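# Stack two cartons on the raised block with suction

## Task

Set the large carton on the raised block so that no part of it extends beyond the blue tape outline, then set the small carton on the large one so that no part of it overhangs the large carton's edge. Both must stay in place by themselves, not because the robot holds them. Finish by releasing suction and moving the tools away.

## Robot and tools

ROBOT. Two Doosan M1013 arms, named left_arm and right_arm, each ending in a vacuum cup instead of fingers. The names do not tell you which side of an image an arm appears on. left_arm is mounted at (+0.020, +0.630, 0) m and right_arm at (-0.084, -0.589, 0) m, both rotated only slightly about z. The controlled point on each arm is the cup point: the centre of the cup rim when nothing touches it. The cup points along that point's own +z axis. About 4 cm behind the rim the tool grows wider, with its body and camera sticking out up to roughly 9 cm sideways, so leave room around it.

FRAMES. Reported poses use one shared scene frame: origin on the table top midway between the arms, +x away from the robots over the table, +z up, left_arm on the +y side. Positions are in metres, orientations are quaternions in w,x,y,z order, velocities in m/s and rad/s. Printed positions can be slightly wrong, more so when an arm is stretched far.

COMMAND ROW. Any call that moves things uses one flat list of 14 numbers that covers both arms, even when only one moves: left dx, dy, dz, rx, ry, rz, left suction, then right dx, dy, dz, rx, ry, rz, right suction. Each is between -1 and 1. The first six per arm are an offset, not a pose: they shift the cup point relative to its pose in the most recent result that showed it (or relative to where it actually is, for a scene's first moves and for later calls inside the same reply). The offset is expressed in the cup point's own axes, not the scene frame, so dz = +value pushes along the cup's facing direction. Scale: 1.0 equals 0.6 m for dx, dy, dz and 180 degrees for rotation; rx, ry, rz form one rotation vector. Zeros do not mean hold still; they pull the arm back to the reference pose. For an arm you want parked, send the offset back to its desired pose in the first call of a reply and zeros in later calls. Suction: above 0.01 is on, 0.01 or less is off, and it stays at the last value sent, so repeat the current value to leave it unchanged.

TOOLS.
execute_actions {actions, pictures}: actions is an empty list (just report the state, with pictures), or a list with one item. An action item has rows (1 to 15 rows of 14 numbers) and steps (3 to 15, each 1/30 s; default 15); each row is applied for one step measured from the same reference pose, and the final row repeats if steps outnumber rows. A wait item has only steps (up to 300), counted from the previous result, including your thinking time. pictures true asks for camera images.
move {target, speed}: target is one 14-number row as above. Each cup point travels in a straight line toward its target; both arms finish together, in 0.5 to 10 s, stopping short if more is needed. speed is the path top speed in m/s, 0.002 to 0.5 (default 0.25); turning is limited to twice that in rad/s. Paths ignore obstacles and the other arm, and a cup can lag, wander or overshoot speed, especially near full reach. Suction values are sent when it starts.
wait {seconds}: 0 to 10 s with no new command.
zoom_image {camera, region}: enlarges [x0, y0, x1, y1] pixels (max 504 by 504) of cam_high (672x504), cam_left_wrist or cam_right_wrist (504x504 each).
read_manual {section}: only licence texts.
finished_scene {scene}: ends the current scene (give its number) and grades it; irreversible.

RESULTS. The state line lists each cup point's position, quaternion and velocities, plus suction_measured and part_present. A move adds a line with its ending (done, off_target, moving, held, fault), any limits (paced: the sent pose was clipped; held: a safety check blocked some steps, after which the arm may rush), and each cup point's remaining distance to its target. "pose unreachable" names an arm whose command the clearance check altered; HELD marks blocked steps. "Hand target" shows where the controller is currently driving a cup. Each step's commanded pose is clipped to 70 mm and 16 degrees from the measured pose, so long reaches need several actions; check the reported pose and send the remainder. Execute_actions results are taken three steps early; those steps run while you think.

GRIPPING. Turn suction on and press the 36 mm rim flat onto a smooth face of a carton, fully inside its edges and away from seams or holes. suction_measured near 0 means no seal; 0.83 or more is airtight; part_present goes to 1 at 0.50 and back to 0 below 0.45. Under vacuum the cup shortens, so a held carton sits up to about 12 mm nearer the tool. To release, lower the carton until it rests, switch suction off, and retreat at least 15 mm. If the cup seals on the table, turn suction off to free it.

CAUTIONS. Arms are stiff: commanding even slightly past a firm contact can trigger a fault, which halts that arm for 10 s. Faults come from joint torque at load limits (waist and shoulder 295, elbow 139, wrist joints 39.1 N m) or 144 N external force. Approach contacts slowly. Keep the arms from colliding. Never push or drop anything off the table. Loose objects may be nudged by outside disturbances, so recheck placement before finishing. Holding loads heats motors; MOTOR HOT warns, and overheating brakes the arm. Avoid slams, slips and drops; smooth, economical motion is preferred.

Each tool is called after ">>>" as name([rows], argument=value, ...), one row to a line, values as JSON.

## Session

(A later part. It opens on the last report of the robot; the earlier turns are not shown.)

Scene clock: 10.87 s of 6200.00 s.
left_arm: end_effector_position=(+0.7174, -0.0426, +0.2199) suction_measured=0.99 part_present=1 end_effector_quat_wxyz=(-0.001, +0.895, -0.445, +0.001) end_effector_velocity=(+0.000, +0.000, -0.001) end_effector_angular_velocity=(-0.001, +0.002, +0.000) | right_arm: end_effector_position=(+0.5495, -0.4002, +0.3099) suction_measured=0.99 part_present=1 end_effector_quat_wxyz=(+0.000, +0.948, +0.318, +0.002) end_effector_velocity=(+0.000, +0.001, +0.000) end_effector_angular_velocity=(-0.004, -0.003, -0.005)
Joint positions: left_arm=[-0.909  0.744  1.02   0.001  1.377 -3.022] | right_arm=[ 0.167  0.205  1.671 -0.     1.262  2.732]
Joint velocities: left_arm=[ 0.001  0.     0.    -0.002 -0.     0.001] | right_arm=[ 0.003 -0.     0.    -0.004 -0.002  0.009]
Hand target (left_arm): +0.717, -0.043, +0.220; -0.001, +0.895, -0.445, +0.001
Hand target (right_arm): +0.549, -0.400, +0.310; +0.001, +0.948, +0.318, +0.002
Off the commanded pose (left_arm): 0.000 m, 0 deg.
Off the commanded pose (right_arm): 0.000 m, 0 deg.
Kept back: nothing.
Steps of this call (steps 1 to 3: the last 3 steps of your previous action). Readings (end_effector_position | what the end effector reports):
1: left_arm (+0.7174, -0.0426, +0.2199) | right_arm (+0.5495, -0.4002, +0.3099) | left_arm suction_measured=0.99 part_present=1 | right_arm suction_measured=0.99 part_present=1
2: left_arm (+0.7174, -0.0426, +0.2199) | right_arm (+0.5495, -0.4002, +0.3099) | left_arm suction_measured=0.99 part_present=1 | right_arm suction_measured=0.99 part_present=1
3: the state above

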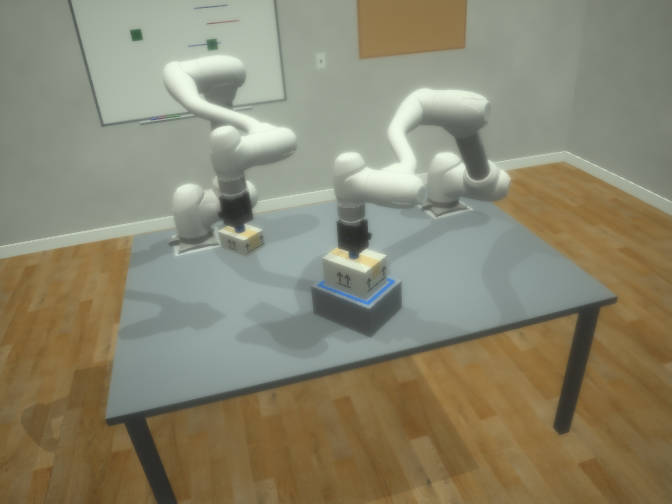

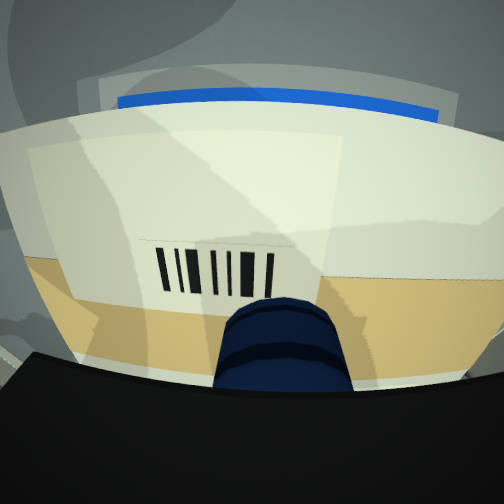

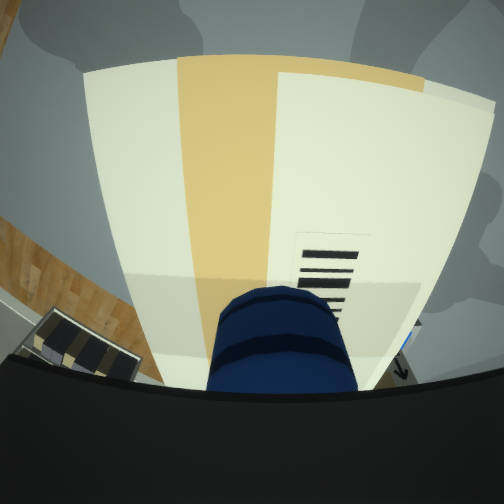

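>>> execute_actions([
  {"rows": [[0,0,0.0005,0,0,0,1,0,0,0,0,0,0,1],[0,0,0.0010,0,0,0,1,0,0,0,0,0,0,1],[0,0,0.0016,0,0,0,1,0,0,0,0,0,0,1],[0,0,0.0022,0,0,0,1,0,0,0,0,0,0,1],[0,0,0.0028,0,0,0,1,0,0,0,0,0,0,1],[0,0,0.0034,0,0,0,1,0,0,0,0,0,0,1],[0,0,0.0040,0,0,0,1,0,0,0,0,0,0,1],[0,0,0.0045,0,0,0,1,0,0,0,0,0,0,1]], "steps": 12},
], pictures=false)

>>> execute_actions(actions=[])

>>> zoom_image(camera="cam_high", region=[305, 245, 410, 320])

Scene clock: 11.30 s of 6200.00 s.
left_arm: end_effector_position=(+0.7174, -0.0426, +0.2174) suction_measured=0.99 part_present=1 end_effector_quat_wxyz=(-0.000, +0.895, -0.445, +0.001) end_effector_velocity=(+0.000, -0.001, -0.003) end_effector_angular_velocity=(-0.002, -0.002, -0.001) | right_arm: end_effector_position=(+0.5495, -0.4002, +0.3099) suction_measured=0.99 part_present=1 end_effector_quat_wxyz=(+0.000, +0.948, +0.318, +0.002) end_effector_velocity=(-0.000, -0.000, +0.000) end_effector_angular_velocity=(+0.001, +0.001, -0.002)
Joint positions: left_arm=[-0.909  0.744  1.023  0.001  1.373 -3.022] | right_arm=[ 0.167  0.205  1.671 -0.001  1.262  2.732]
Joint velocities: left_arm=[-0.001  0.001  0.003  0.    -0.008 -0.   ] | right_arm=[-0.001 -0.    -0.     0.001  0.001  0.   ]
Steps of this call (steps 1 to 4: nothing new was sent; steps 5 to 13: the first 9 steps of this action). Readings (end_effector_position | what the end effector reports):
5: left_arm (+0.7174, -0.0426, +0.2199) | right_arm (+0.5495, -0.4002, +0.3099) | left_arm suction_measured=0.99 part_present=1 | right_arm suction_measured=0.99 part_present=1
6: left_arm (+0.7174, -0.0426, +0.2197) | right_arm (+0.5495, -0.4002, +0.3099) | left_arm suction_measured=0.99 part_present=1 | right_arm suction_measured=0.99 part_present=1
8: left_arm (+0.7174, -0.0426, +0.2190) | right_arm (+0.5495, -0.4002, +0.3099) | left_arm suction_measured=0.99 part_present=1 | right_arm suction_measured=0.99 part_present=1
12: left_arm (+0.7174, -0.0426, +0.2176) | right_arm (+0.5495, -0.4002, +0.3099) | left_arm suction_measured=0.99 part_present=1 | right_arm suction_measured=0.99 part_present=1
13: the state above

Scene clock: 11.40 s of 6200.00 s.
left_arm: end_effector_position=(+0.7174, -0.0426, +0.2173) suction_measured=0.99 part_present=1 end_effector_quat_wxyz=(-0.000, +0.895, -0.445, +0.001) end_effector_velocity=(-0.000, +0.000, -0.000) end_effector_angular_velocity=(+0.000, +0.000, -0.000) | right_arm: end_effector_position=(+0.5495, -0.4002, +0.3099) suction_measured=0.99 part_present=1 end_effector_quat_wxyz=(+0.000, +0.948, +0.318, +0.002) end_effector_velocity=(+0.000, +0.000, +0.000) end_effector_angular_velocity=(+0.001, -0.001, -0.000)
Joint positions: left_arm=[-0.909  0.744  1.023  0.001  1.373 -3.022] | right_arm=[ 0.167  0.205  1.671 -0.001  1.262  2.732]
Joint velocities: left_arm=[ 0.    -0.     0.001 -0.    -0.     0.   ] | right_arm=[-0.    -0.    -0.     0.001 -0.001  0.   ]
Hand target (left_arm): +0.717, -0.043, +0.217; -0.001, +0.895, -0.445, +0.001
Hand target (right_arm): +0.549, -0.400, +0.310; +0.000, +0.948, +0.318, +0.002
Off the commanded pose (left_arm): 0.000 m, 0 deg.
Off the commanded pose (right_arm): 0.000 m, 0 deg.
Kept back: nothing.
Steps of this call (steps 1 to 3: the last 3 steps of your previous action). Readings (end_effector_position | what the end effector reports):
1: left_arm (+0.7174, -0.0426, +0.2174) | right_arm (+0.5495, -0.4002, +0.3099) | left_arm suction_measured=0.99 part_present=1 | right_arm suction_measured=0.99 part_present=1
2: left_arm (+0.7174, -0.0426, +0.2174) | right_arm (+0.5495, -0.4002, +0.3099) | left_arm suction_measured=0.99 part_present=1 | right_arm suction_measured=0.99 part_present=1
3: the state above

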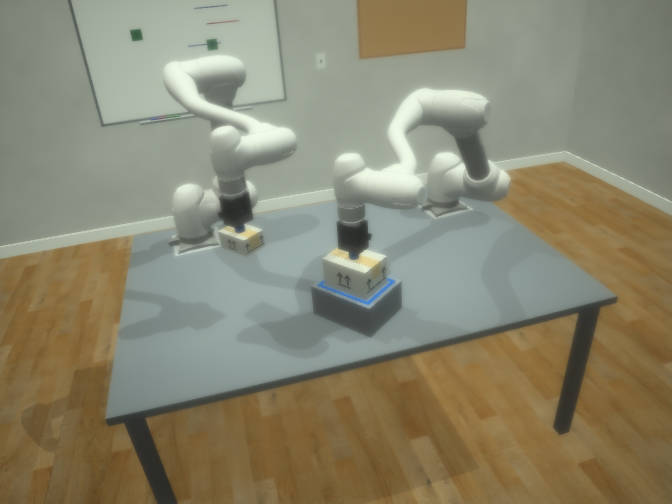

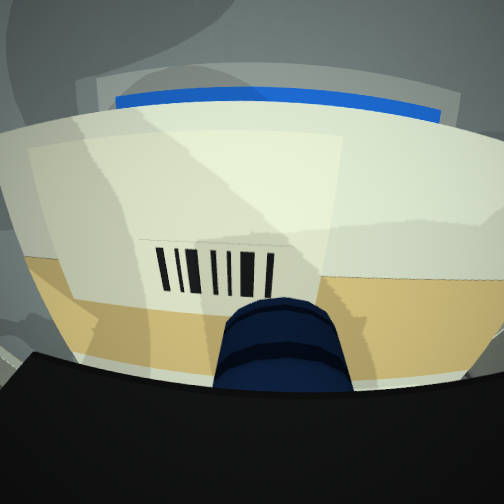

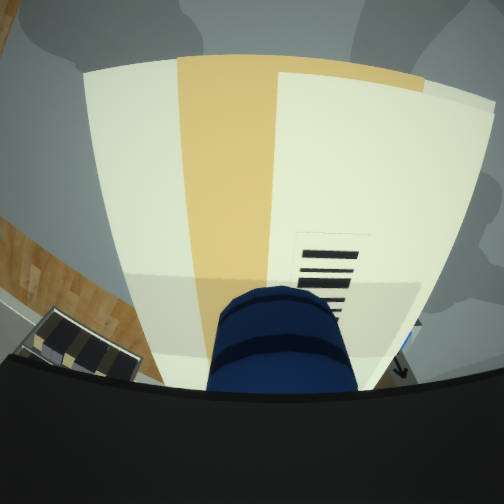

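Region (305, 245, 410, 320) of cam_high's 672x504 image, scaled by 4.800, with more detail than that image has; it fills the top 360 rows of this view, and the rest is white.

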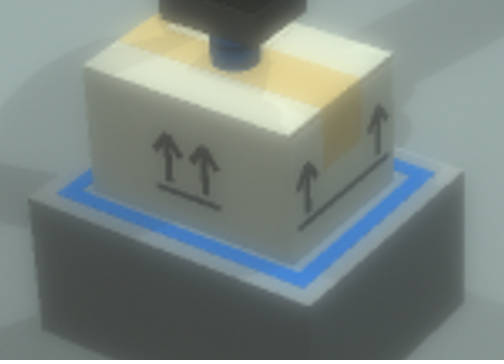

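>>> execute_actions([
  {"rows": [[0,0,0.0006,0,0,0,1,0,0,0,0,0,0,1],[0,0,0.0008,0,0,0,0,0,0,0,0,0,0,1],[0,0,0.0008,0,0,0,0,0,0,0,0,0,0,1],[0,0,0.0008,0,0,0,0,0,0,0,0,0,0,1],[0,0,0.0008,0,0,0,0,0,0,0,0,0,0,1],[0,0,-0.001,0,0,0,0,0,0,0,0,0,0,1],[0,0,-0.005,0,0,0,0,0,0,0,0,0,0,1],[0,0,-0.011,0,0,0,0,0,0,0,0,0,0,1],[0,0,-0.019,0,0,0,0,0,0,0,0,0,0,1],[0,0,-0.028,0,0,0,0,0,0,0,0,0,0,1],[0,0,-0.037,0,0,0,0,0,0,0,0,0,0,1],[0,0,-0.045,0,0,0,0,0,0,0,0,0,0,1],[0,0,-0.051,0,0,0,0,0,0,0,0,0,0,1],[0,0,-0.055,0,0,0,0,0,0,0,0,0,0,1],[0,0,-0.057,0,0,0,0,0,0,0,0,0,0,1]], "steps": 15},
], pictures=true)

>>> move(target=[-0.593,-0.246,-0.08,0,0,0,0,0.5873,-0.3085,0.025,0,0,0,1], speed=0.4)

>>> zoom_image(camera="cam_high", region=[300, 215, 415, 320])

Scene clock: 12.97 s of 6200.00 s.
left_arm: end_effector_position=(+0.7172, -0.0424, +0.2369) suction_measured=0.01 part_present=0 end_effector_quat_wxyz=(-0.001, +0.895, -0.445, +0.001) end_effector_velocity=(+0.001, -0.001, +0.160) end_effector_angular_velocity=(-0.006, -0.006, +0.000) | right_arm: end_effector_position=(+0.5495, -0.4002, +0.3099) suction_measured=0.99 part_present=1 end_effector_quat_wxyz=(+0.000, +0.948, +0.318, +0.002) end_effector_velocity=(+0.000, -0.000, +0.000) end_effector_angular_velocity=(-0.000, -0.001, +0.000)
Joint positions: left_arm=[-0.909  0.737  1.     0.001  1.404 -3.022] | right_arm=[ 0.167  0.205  1.671 -0.     1.262  2.732]
Joint velocities: left_arm=[-0.    -0.052 -0.197  0.     0.241 -0.   ] | right_arm=[-0.    -0.    -0.001 -0.    -0.    -0.001]
Steps of this call (steps 1 to 35: nothing new was sent; steps 36 to 47: the first 12 steps of this action). Readings (end_effector_position | what the end effector reports):
36: left_arm (+0.7174, -0.0426, +0.2172) | right_arm (+0.5495, -0.4002, +0.3099) | left_arm suction_measured=0.99 part_present=1 | right_arm suction_measured=0.99 part_present=1
37: left_arm (+0.7174, -0.0426, +0.2171) | right_arm (+0.5495, -0.4002, +0.3099) | left_arm suction_measured=0.66 part_present=1 | right_arm suction_measured=0.99 part_present=1
39: left_arm (+0.7174, -0.0427, +0.2171) | right_arm (+0.5495, -0.4002, +0.3099) | left_arm suction_measured=0.01 part_present=0 | right_arm suction_measured=0.99 part_present=1
43: left_arm (+0.7173, -0.0425, +0.2190) | right_arm (+0.5495, -0.4002, +0.3099) | left_arm suction_measured=0.01 part_present=0 | right_arm suction_measured=0.99 part_present=1
47: the state above

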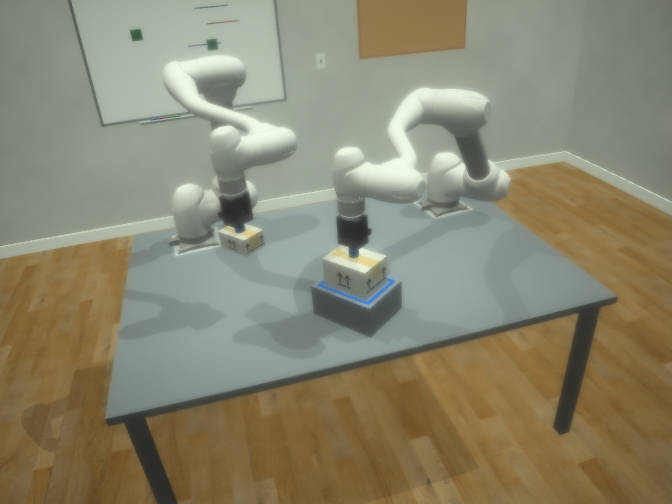

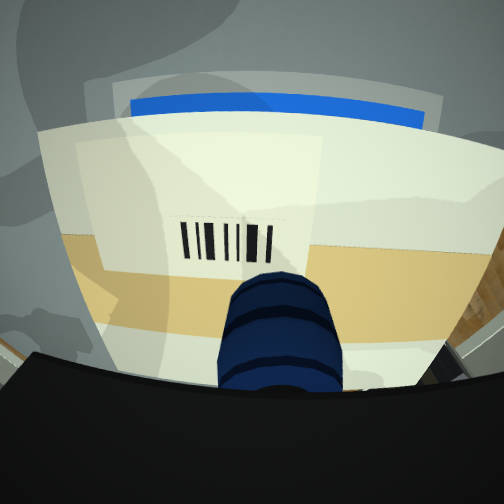

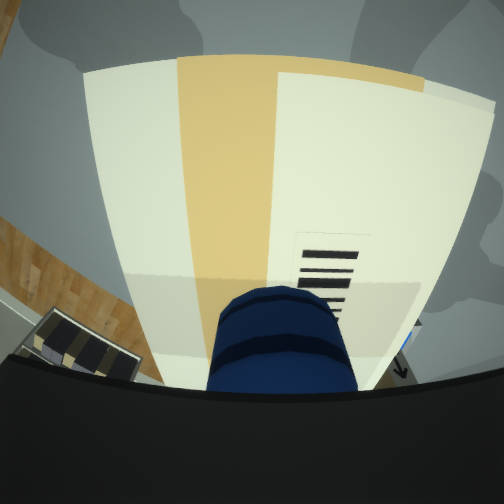

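Scene clock: 14.77 s of 6200.00 s.
left_arm: end_effector_position=(+0.6202, +0.3302, +0.2993) suction_measured=0.01 part_present=0 end_effector_quat_wxyz=(-0.001, +0.895, -0.445, +0.001) end_effector_velocity=(+0.000, +0.000, +0.000) end_effector_angular_velocity=(+0.001, -0.000, +0.000) | right_arm: end_effector_position=(+0.7188, -0.0400, +0.2955) suction_measured=0.99 part_present=1 end_effector_quat_wxyz=(-0.000, +0.948, +0.318, +0.002) end_effector_velocity=(+0.000, +0.000, -0.001) end_effector_angular_velocity=(-0.001, +0.000, +0.000)
Joint positions: left_arm=[-0.622  0.226  1.663  0.002  1.251 -2.734] | right_arm=[ 0.493  0.73   0.908 -0.001  1.5    3.059]
Joint velocities: left_arm=[-0.    -0.    -0.     0.001  0.001 -0.001] | right_arm=[ 0.001  0.001 -0.001 -0.001  0.001  0.   ]
Hand target (left_arm): +0.620, +0.330, +0.299; -0.001, +0.895, -0.445, +0.001
Hand target (right_arm): +0.719, -0.040, +0.295; -0.000, +0.948, +0.318, +0.002
Off your previous action's commanded pose (left_arm): 0.002 m, 0 deg at its last step (step 3 of this call).
Off your previous action's commanded pose (right_arm): 0.000 m, 0 deg at its last step (step 3 of this call).
Off the commanded pose (left_arm): 0.000 m, 0 deg.
Off the commanded pose (right_arm): 0.000 m, 0 deg.
Kept back: nothing.
move: done

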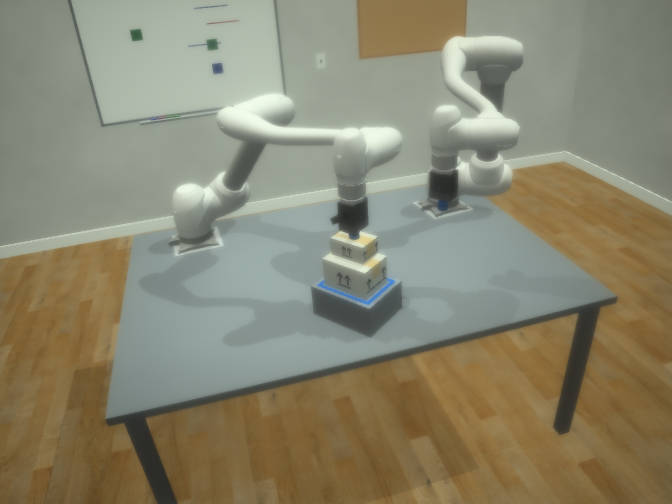

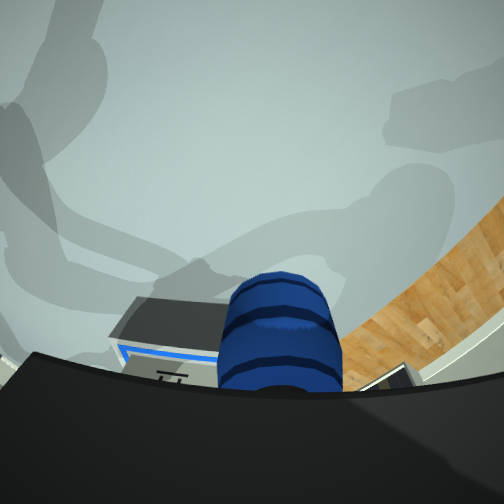

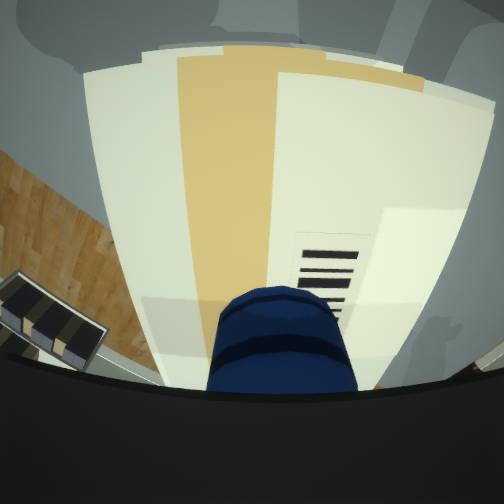

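Region (300, 215, 415, 320) of cam_high's 672x504 image, scaled by 4.383, with more detail than that image has; it fills the top 460 rows of this view, and the rest is white.

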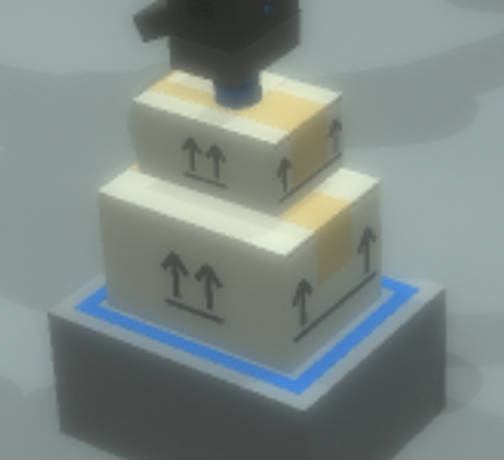

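>>> execute_actions([
  {"rows": [[0,0,0,0,0,0,0,0,0,0.0008,0,0,0,1],[0,0,0,0,0,0,0,0,0,0.0022,0,0,0,1],[0,0,0,0,0,0,0,0,0,0.0040,0,0,0,1],[0,0,0,0,0,0,0,0,0,0.0060,0,0,0,1],[0,0,0,0,0,0,0,0,0,0.0080,0,0,0,1],[0,0,0,0,0,0,0,0,0,0.0100,0,0,0,1],[0,0,0,0,0,0,0,0,0,0.0118,0,0,0,1],[0,0,0,0,0,0,0,0,0,0.0134,0,0,0,1],[0,0,0,0,0,0,0,0,0,0.0148,0,0,0,1],[0,0,0,0,0,0,0,0,0,0.0159,0,0,0,1],[0,0,0,0,0,0,0,0,0,0.0167,0,0,0,1],[0,0,0,0,0,0,0,0,0,0.0172,0,0,0,1]], "steps": 15},
], pictures=false)

>>> execute_actions(actions=[])

>>> zoom_image(camera="cam_high", region=[315, 225, 395, 285])

Scene clock: 15.40 s of 6200.00 s.
left_arm: end_effector_position=(+0.6202, +0.3302, +0.2993) suction_measured=0.01 part_present=0 end_effector_quat_wxyz=(-0.001, +0.895, -0.445, +0.001) end_effector_velocity=(-0.000, -0.000, +0.000) end_effector_angular_velocity=(-0.001, -0.000, +0.000) | right_arm: end_effector_position=(+0.7188, -0.0399, +0.2856) suction_measured=0.99 part_present=1 end_effector_quat_wxyz=(-0.000, +0.948, +0.318, +0.002) end_effector_velocity=(-0.000, -0.000, -0.012) end_effector_angular_velocity=(+0.000, +0.000, -0.001)
Joint positions: left_arm=[-0.622  0.226  1.663  0.001  1.251 -2.734] | right_arm=[ 0.494  0.731  0.923 -0.001  1.484  3.059]
Joint velocities: left_arm=[-0. -0.  0. -0. -0. -0.] | right_arm=[-0.     0.002  0.018  0.001 -0.019  0.001]
Steps of this call (steps 1 to 7: nothing new was sent; steps 8 to 19: the first 12 steps of this action). Readings (end_effector_position | what the end effector reports):
8: left_arm (+0.6202, +0.3303, +0.2994) | right_arm (+0.7188, -0.0399, +0.2954) | left_arm suction_measured=0.01 part_present=0 | right_arm suction_measured=0.99 part_present=1
9: left_arm (+0.6202, +0.3303, +0.2994) | right_arm (+0.7188, -0.0400, +0.2952) | left_arm suction_measured=0.01 part_present=0 | right_arm suction_measured=0.99 part_present=1
11: left_arm (+0.6202, +0.3303, +0.2994) | right_arm (+0.7188, -0.0400, +0.2934) | left_arm suction_measured=0.01 part_present=0 | right_arm suction_measured=0.99 part_present=1
15: left_arm (+0.6202, +0.3303, +0.2994) | right_arm (+0.7188, -0.0399, +0.2886) | left_arm suction_measured=0.01 part_present=0 | right_arm suction_measured=0.99 part_present=1
19: the state above

Scene clock: 15.50 s of 6200.00 s.
left_arm: end_effector_position=(+0.6202, +0.3302, +0.2993) suction_measured=0.01 part_present=0 end_effector_quat_wxyz=(-0.001, +0.895, -0.445, +0.001) end_effector_velocity=(-0.000, -0.000, +0.001) end_effector_angular_velocity=(-0.002, -0.000, +0.001) | right_arm: end_effector_position=(+0.7188, -0.0399, +0.2852) suction_measured=0.99 part_present=1 end_effector_quat_wxyz=(-0.000, +0.948, +0.318, +0.002) end_effector_velocity=(-0.000, -0.000, +0.001) end_effector_angular_velocity=(+0.000, -0.000, +0.001)
Joint positions: left_arm=[-0.622  0.226  1.663  0.001  1.251 -2.734] | right_arm=[ 0.494  0.731  0.923 -0.001  1.483  3.059]
Joint velocities: left_arm=[ 0.    -0.001 -0.    -0.001 -0.    -0.   ] | right_arm=[-0.    -0.001  0.    -0.     0.    -0.001]
Hand target (left_arm): +0.620, +0.330, +0.299; -0.001, +0.895, -0.445, +0.001
Hand target (right_arm): +0.719, -0.040, +0.285; -0.000, +0.948, +0.318, +0.002
Off the commanded pose (left_arm): 0.000 m, 0 deg.
Off the commanded pose (right_arm): 0.000 m, 0 deg.
Kept back: nothing.
Steps of this call (steps 1 to 3: the last 3 steps of your previous action). Readings (end_effector_position | what the end effector reports):
1: left_arm (+0.6202, +0.3302, +0.2993) | right_arm (+0.7188, -0.0399, +0.2853) | left_arm suction_measured=0.01 part_present=0 | right_arm suction_measured=0.99 part_present=1
2: left_arm (+0.6202, +0.3302, +0.2993) | right_arm (+0.7188, -0.0399, +0.2852) | left_arm suction_measured=0.01 part_present=0 | right_arm suction_measured=0.99 part_present=1
3: the state above

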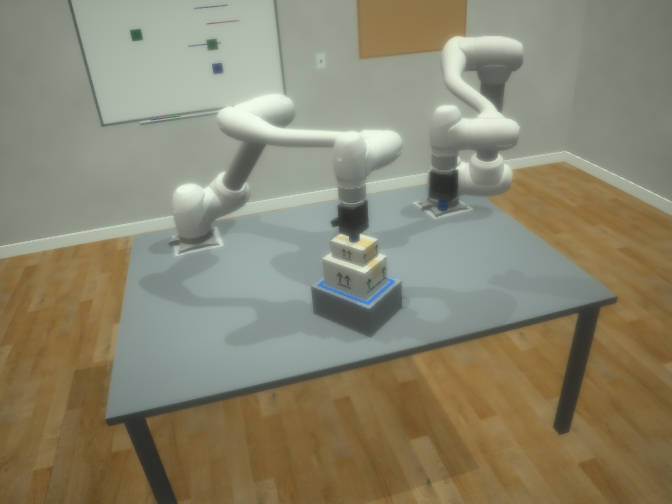

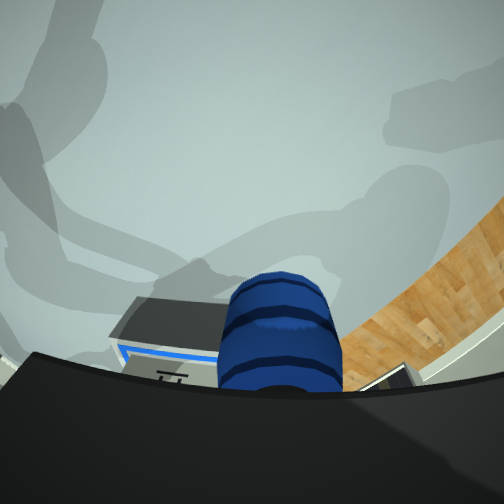

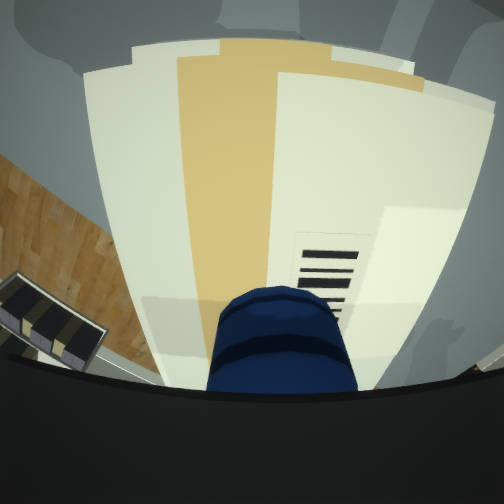

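Region (315, 225, 395, 285) of cam_high's 672x504 image, scaled by 6.300, with more detail than that image has; it fills the top 378 rows of this view, and the rest is white.

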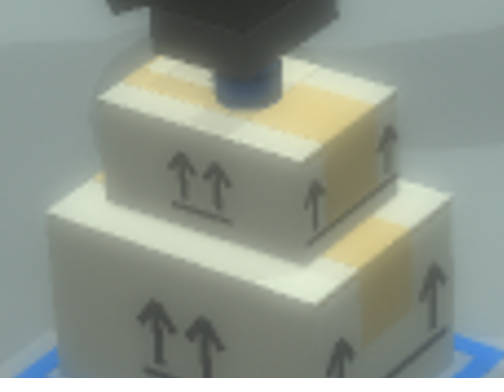

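>>> execute_actions([
  {"rows": [[0,0,0,0,0,0,0,0,0,0.0005,0,0,0,1],[0,0,0,0,0,0,0,0,0,0.0011,0,0,0,1],[0,0,0,0,0,0,0,0,0,0.0017,0,0,0,1],[0,0,0,0,0,0,0,0,0,0.0023,0,0,0,1],[0,0,0,0,0,0,0,0,0,0.0029,0,0,0,1],[0,0,0,0,0,0,0,0,0,0.0035,0,0,0,1],[0,0,0,0,0,0,0,0,0,0.0041,0,0,0,1],[0,0,0,0,0,0,0,0,0,0.0046,0,0,0,1],[0,0,0,0,0,0,0,0,0,0.0050,0,0,0,1]], "steps": 13},
], pictures=false)

>>> execute_actions(actions=[])

>>> zoom_image(camera="cam_high", region=[315, 225, 395, 285])

Scene clock: 16.53 s of 6200.00 s.
left_arm: end_effector_position=(+0.6202, +0.3302, +0.2993) suction_measured=0.01 part_present=0 end_effector_quat_wxyz=(-0.001, +0.895, -0.445, +0.001) end_effector_velocity=(+0.000, +0.000, -0.001) end_effector_angular_velocity=(+0.001, +0.001, -0.001) | right_arm: end_effector_position=(+0.7188, -0.0399, +0.2823) suction_measured=0.99 part_present=1 end_effector_quat_wxyz=(-0.000, +0.948, +0.318, +0.002) end_effector_velocity=(+0.000, -0.000, -0.002) end_effector_angular_velocity=(+0.001, -0.002, +0.000)
Joint positions: left_arm=[-0.622  0.226  1.663  0.001  1.251 -2.734] | right_arm=[ 0.494  0.732  0.928 -0.001  1.478  3.059]
Joint velocities: left_arm=[-0.     0.001 -0.     0.001 -0.     0.   ] | right_arm=[-0.    -0.     0.004 -0.    -0.006 -0.001]
Steps of this call (steps 1 to 21: nothing new was sent; steps 22 to 31: the first 10 steps of this action). Readings (end_effector_position | what the end effector reports):
22: left_arm (+0.6202, +0.3302, +0.2993) | right_arm (+0.7188, -0.0400, +0.2852) | left_arm suction_measured=0.01 part_present=0 | right_arm suction_measured=0.99 part_present=1
23: left_arm (+0.6202, +0.3302, +0.2993) | right_arm (+0.7188, -0.0400, +0.2850) | left_arm suction_measured=0.01 part_present=0 | right_arm suction_measured=0.99 part_present=1
25: left_arm (+0.6202, +0.3302, +0.2993) | right_arm (+0.7188, -0.0400, +0.2843) | left_arm suction_measured=0.01 part_present=0 | right_arm suction_measured=0.99 part_present=1
29: left_arm (+0.6202, +0.3302, +0.2993) | right_arm (+0.7188, -0.0400, +0.2828) | left_arm suction_measured=0.01 part_present=0 | right_arm suction_measured=0.99 part_present=1
31: the state above

Scene clock: 16.63 s of 6200.00 s.
left_arm: end_effector_position=(+0.6202, +0.3302, +0.2993) suction_measured=0.01 part_present=0 end_effector_quat_wxyz=(-0.001, +0.895, -0.445, +0.001) end_effector_velocity=(+0.000, -0.000, -0.000) end_effector_angular_velocity=(-0.001, +0.001, +0.001) | right_arm: end_effector_position=(+0.7188, -0.0399, +0.2823) suction_measured=0.99 part_present=1 end_effector_quat_wxyz=(-0.000, +0.948, +0.318, +0.002) end_effector_velocity=(-0.001, -0.000, -0.000) end_effector_angular_velocity=(-0.000, +0.002, +0.001)
Joint positions: left_arm=[-0.622  0.226  1.663  0.001  1.251 -2.734] | right_arm=[ 0.494  0.732  0.928 -0.001  1.478  3.059]
Joint velocities: left_arm=[ 0.     0.001 -0.001 -0.001  0.    -0.   ] | right_arm=[ 0.    -0.     0.001  0.001  0.001 -0.   ]
Hand target (left_arm): +0.620, +0.330, +0.299; -0.001, +0.895, -0.445, +0.001
Hand target (right_arm): +0.719, -0.040, +0.282; -0.000, +0.948, +0.318, +0.002
Off the commanded pose (left_arm): 0.000 m, 0 deg.
Off the commanded pose (right_arm): 0.000 m, 0 deg.
Kept back: nothing.
Steps of this call (steps 1 to 3: the last 3 steps of your previous action). Readings (end_effector_position | what the end effector reports):
1: left_arm (+0.6202, +0.3302, +0.2993) | right_arm (+0.7188, -0.0399, +0.2823) | left_arm suction_measured=0.01 part_present=0 | right_arm suction_measured=0.99 part_present=1
2: left_arm (+0.6202, +0.3302, +0.2993) | right_arm (+0.7188, -0.0399, +0.2823) | left_arm suction_measured=0.01 part_present=0 | right_arm suction_measured=0.99 part_present=1
3: the state above

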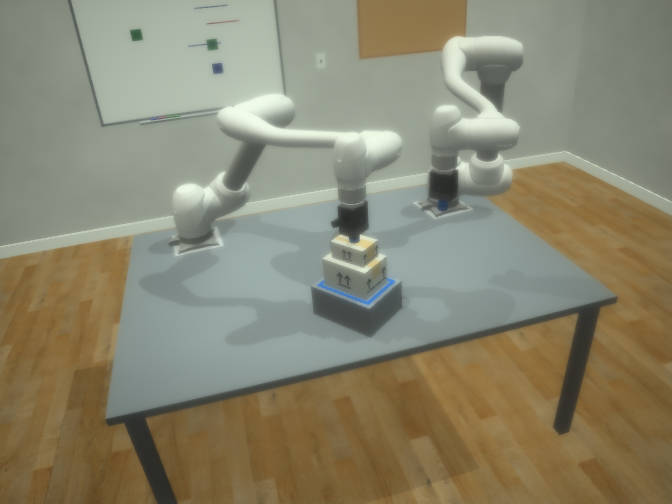

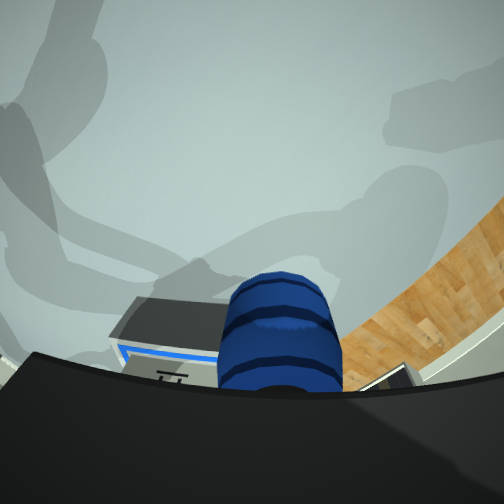

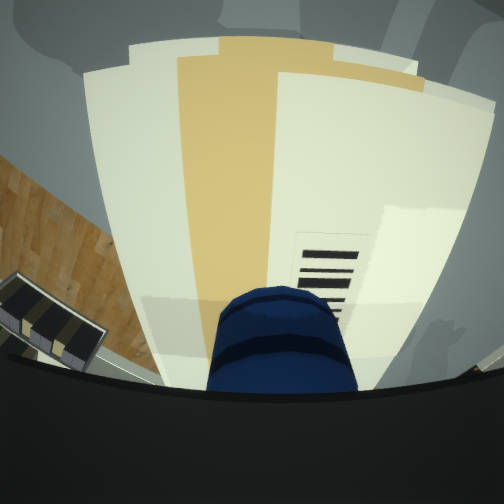

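Region (315, 225, 395, 285) of cam_high's 672x504 image, scaled by 6.300, with more detail than that image has; it fills the top 378 rows of this view, and the rest is white.

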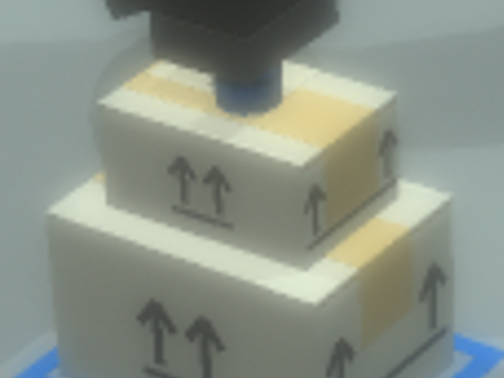

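>>> execute_actions([
  {"rows": [[0,0,0,0,0,0,0,0,0,0.0006,0,0,0,1],[0,0,0,0,0,0,0,0,0,0.0012,0,0,0,1],[0,0,0,0,0,0,0,0,0,0.0018,0,0,0,1],[0,0,0,0,0,0,0,0,0,0.0023,0,0,0,1],[0,0,0,0,0,0,0,0,0,0.0027,0,0,0,1]], "steps": 11},
], pictures=true)

Scene clock: 17.07 s of 6200.00 s.
left_arm: end_effector_position=(+0.6202, +0.3302, +0.2993) suction_measured=0.01 part_present=0 end_effector_quat_wxyz=(-0.001, +0.895, -0.445, +0.001) end_effector_velocity=(+0.000, +0.000, -0.002) end_effector_angular_velocity=(+0.003, +0.002, -0.002) | right_arm: end_effector_position=(+0.7189, -0.0399, +0.2810) suction_measured=0.99 part_present=1 end_effector_quat_wxyz=(-0.000, +0.948, +0.318, +0.002) end_effector_velocity=(-0.000, -0.000, -0.001) end_effector_angular_velocity=(-0.000, +0.001, -0.000)
Joint positions: left_arm=[-0.622  0.226  1.663  0.001  1.251 -2.734] | right_arm=[ 0.494  0.732  0.93  -0.001  1.475  3.059]
Joint velocities: left_arm=[-0.     0.002  0.     0.002 -0.     0.001] | right_arm=[-0.    -0.     0.002  0.    -0.001  0.   ]
Steps of this call (steps 1 to 5: nothing new was sent; steps 6 to 13: the first 8 steps of this action). Readings (end_effector_position | what the end effector reports):
6: left_arm (+0.6202, +0.3302, +0.2993) | right_arm (+0.7188, -0.0399, +0.2822) | left_arm suction_measured=0.01 part_present=0 | right_arm suction_measured=0.99 part_present=1
7: left_arm (+0.6202, +0.3302, +0.2993) | right_arm (+0.7189, -0.0399, +0.2820) | left_arm suction_measured=0.01 part_present=0 | right_arm suction_measured=0.99 part_present=1
9: left_arm (+0.6202, +0.3302, +0.2993) | right_arm (+0.7189, -0.0399, +0.2816) | left_arm suction_measured=0.01 part_present=0 | right_arm suction_measured=0.99 part_present=1
13: the state above

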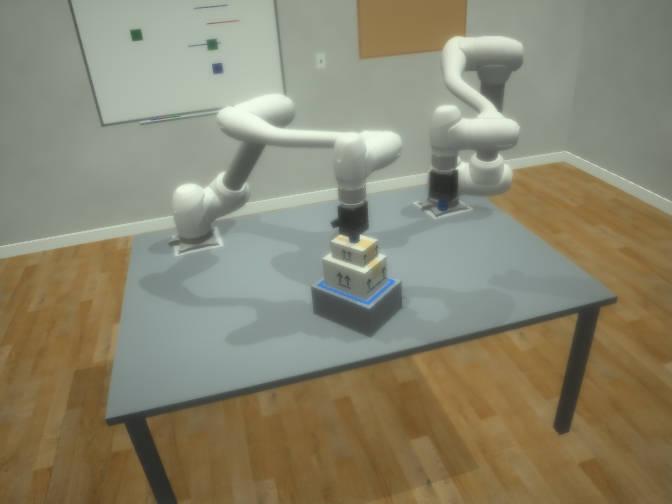

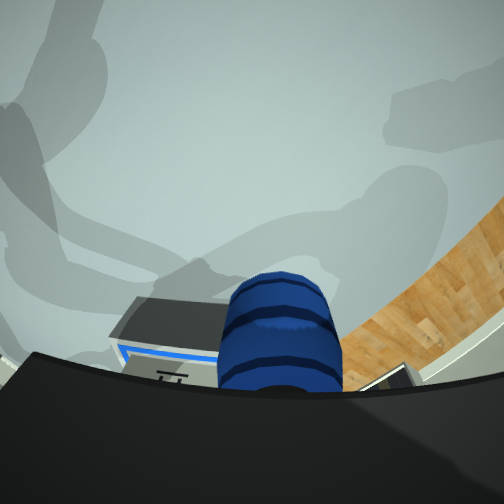

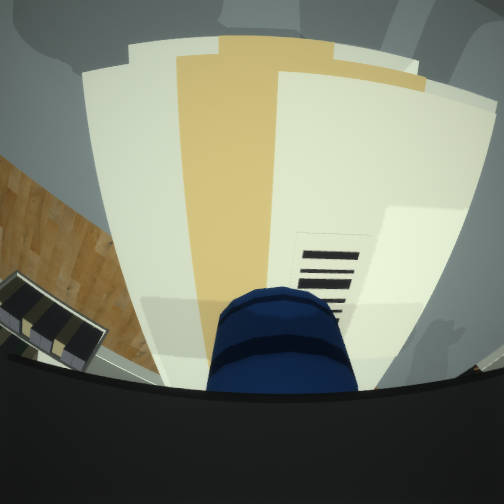

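Contact confirmed (lag). Release, lift, and retreat.

>>> execute_actions([
  {"rows": [[0,0,0,0,0,0,0,0,0,-0.0008,0,0,0,0],[0,0,0,0,0,0,0,0,0,-0.0012,0,0,0,0],[0,0,0,0,0,0,0,0,0,-0.0012,0,0,0,0],[0,0,0,0,0,0,0,0,0,-0.0012,0,0,0,0],[0,0,0,0,0,0,0,0,0,-0.003,0,0,0,0],[0,0,0,0,0,0,0,0,0,-0.007,0,0,0,0],[0,0,0,0,0,0,0,0,0,-0.013,0,0,0,0],[0,0,0,0,0,0,0,0,0,-0.021,0,0,0,0],[0,0,0,0,0,0,0,0,0,-0.030,0,0,0,0],[0,0,0,0,0,0,0,0,0,-0.039,0,0,0,0],[0,0,0,0,0,0,0,0,0,-0.047,0,0,0,0],[0,0,0,0,0,0,0,0,0,-0.053,0,0,0,0],[0,0,0,0,0,0,0,0,0,-0.057,0,0,0,0],[0,0,0,0,0,0,0,0,0,-0.059,0,0,0,0],[0,0,0,0,0,0,0,0,0,-0.060,0,0,0,0]], "steps": 15},
], pictures=false)

>>> move(target=[0,0,0,0,0,0,0,-0.42,0.20,-0.04,0,0,0,0], speed=0.45)

>>> zoom_image(camera="cam_high", region=[300, 215, 415, 320])

Scene clock: 17.70 s of 6200.00 s.
left_arm: end_effector_position=(+0.6202, +0.3302, +0.2993) suction_measured=0.01 part_present=0 end_effector_quat_wxyz=(-0.001, +0.895, -0.445, +0.001) end_effector_velocity=(+0.000, -0.001, +0.000) end_effector_angular_velocity=(-0.002, -0.001, +0.001) | right_arm: end_effector_position=(+0.7187, -0.0400, +0.3066) suction_measured=0.00 part_present=0 end_effector_quat_wxyz=(-0.000, +0.948, +0.318, +0.002) end_effector_velocity=(-0.000, -0.000, +0.147) end_effector_angular_velocity=(+0.005, -0.008, +0.000)
Joint positions: left_arm=[-0.622  0.226  1.663  0.001  1.251 -2.734] | right_arm=[ 0.494  0.728  0.891 -0.001  1.518  3.059]
Joint velocities: left_arm=[-0.    -0.    -0.001 -0.001 -0.001 -0.   ] | right_arm=[-0.    -0.021 -0.227  0.     0.238 -0.001]
Off your previous action's commanded pose (left_arm): 0.000 m, 0 deg at its last step (step 3 of this call).
Off your previous action's commanded pose (right_arm): 0.000 m, 0 deg at its last step (step 3 of this call).
Steps of this call (steps 1 to 3: the last 3 steps of your previous action; steps 4 to 7: nothing new was sent; steps 8 to 19: the first 12 steps of this action). Readings (end_effector_position | what the end effector reports):
8: left_arm (+0.6202, +0.3302, +0.2993) | right_arm (+0.7188, -0.0399, +0.2809) | left_arm suction_measured=0.01 part_present=0 | right_arm suction_measured=0.69 part_present=1
9: left_arm (+0.6202, +0.3302, +0.2993) | right_arm (+0.7189, -0.0399, +0.2812) | left_arm suction_measured=0.01 part_present=0 | right_arm suction_measured=0.31 part_present=0
11: left_arm (+0.6202, +0.3302, +0.2993) | right_arm (+0.7189, -0.0399, +0.2815) | left_arm suction_measured=0.01 part_present=0 | right_arm suction_measured=0.00 part_present=0
15: left_arm (+0.6202, +0.3302, +0.2993) | right_arm (+0.7188, -0.0400, +0.2866) | left_arm suction_measured=0.01 part_present=0 | right_arm suction_measured=0.00 part_present=0
19: the state above

Scene clock: 19.10 s of 6200.00 s.
left_arm: end_effector_position=(+0.6202, +0.3302, +0.2993) suction_measured=0.01 part_present=0 end_effector_quat_wxyz=(-0.001, +0.895, -0.445, +0.001) end_effector_velocity=(-0.000, +0.000, +0.001) end_effector_angular_velocity=(-0.001, -0.001, +0.001) | right_arm: end_effector_position=(+0.5902, -0.2877, +0.3404) suction_measured=0.00 part_present=0 end_effector_quat_wxyz=(+0.000, +0.948, +0.318, +0.002) end_effector_velocity=(+0.000, -0.000, +0.000) end_effector_angular_velocity=(+0.000, +0.000, +0.000)
Joint positions: left_arm=[-0.622  0.226  1.663  0.001  1.251 -2.734] | right_arm=[ 0.303  0.313  1.475 -0.     1.35   2.868]
Joint velocities: left_arm=[ 0.    -0.002  0.001 -0.001 -0.    -0.   ] | right_arm=[-0.    -0.    -0.001  0.     0.001 -0.001]
Hand target (left_arm): +0.620, +0.330, +0.299; -0.001, +0.895, -0.445, +0.001
Hand target (right_arm): +0.590, -0.288, +0.340; +0.000, +0.948, +0.318, +0.002
Off your previous action's commanded pose (left_arm): 0.000 m, 0 deg at its last step (step 3 of this call).
Off your previous action's commanded pose (right_arm): 0.001 m, 0 deg at its last step (step 3 of this call).
Off the commanded pose (left_arm): 0.000 m, 0 deg.
Off the commanded pose (right_arm): 0.000 m, 0 deg.
Kept back: nothing.
move: done

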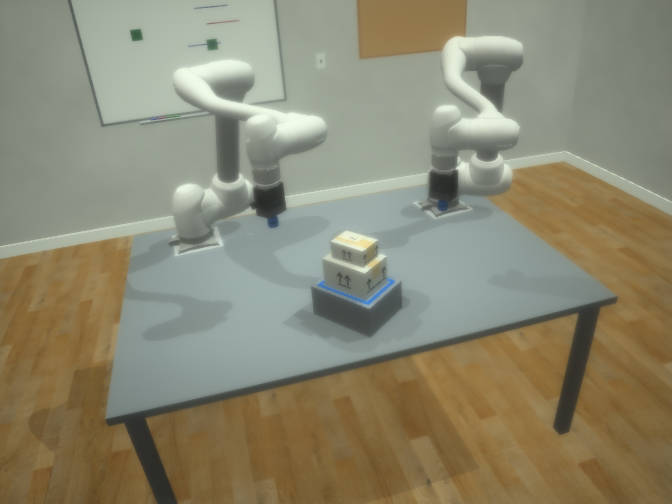

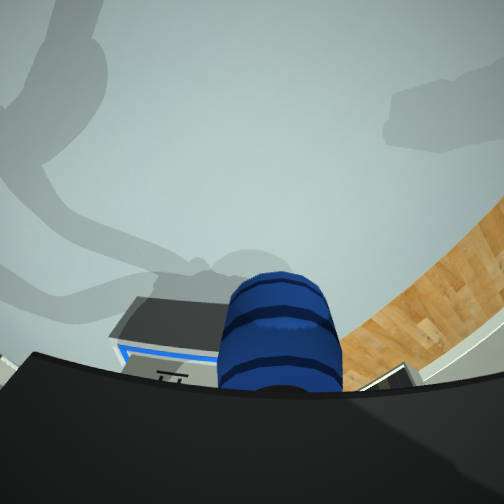

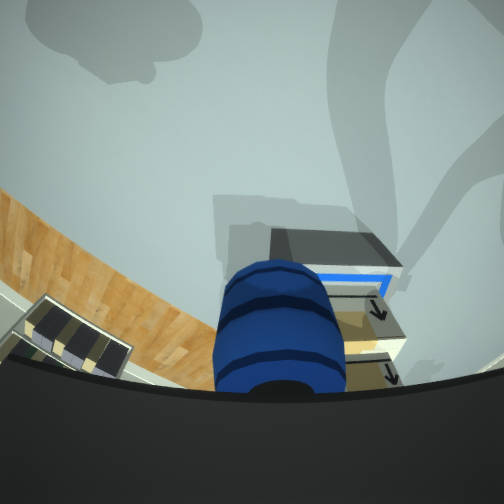

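Region (300, 215, 415, 320) of cam_high's 672x504 image, scaled by 4.383, with more detail than that image has; it fills the top 460 rows of this view, and the rest is white.

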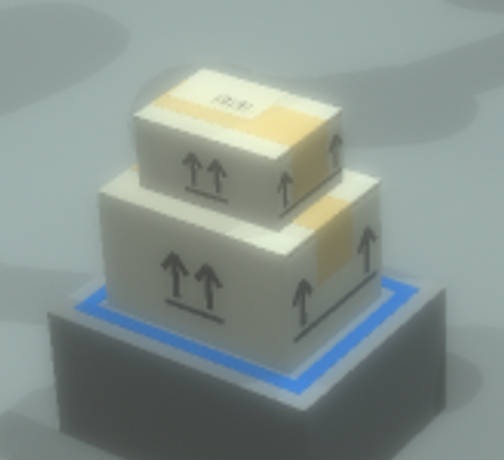

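>>> zoom_image(camera="cam_right_wrist", region=[300, 250, 420, 340])

>>> zoom_image(camera="cam_left_wrist", region=[105, 320, 225, 390])

Region (300, 250, 420, 340) of cam_right_wrist's 504x504 image, scaled by 4.200, with more detail than that image has; it fills the top 378 rows of this view, and the rest is white.

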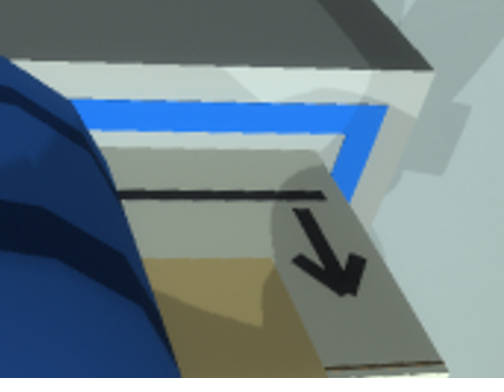

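Region (105, 320, 225, 390) of cam_left_wrist's 504x504 image, scaled by 4.200, with more detail than that image has; it fills the top 294 rows of this view, and the rest is white.

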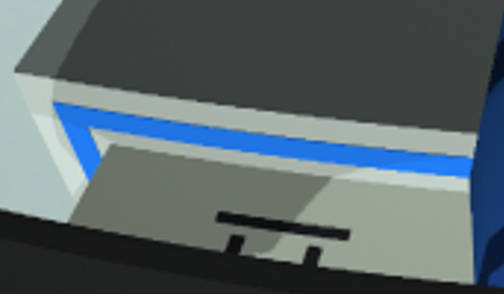

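The large carton sits inside the tape on all sides, and the small carton is centred on top of it.

>>> finished_scene(scene=2)

The scene is finished: the task was done.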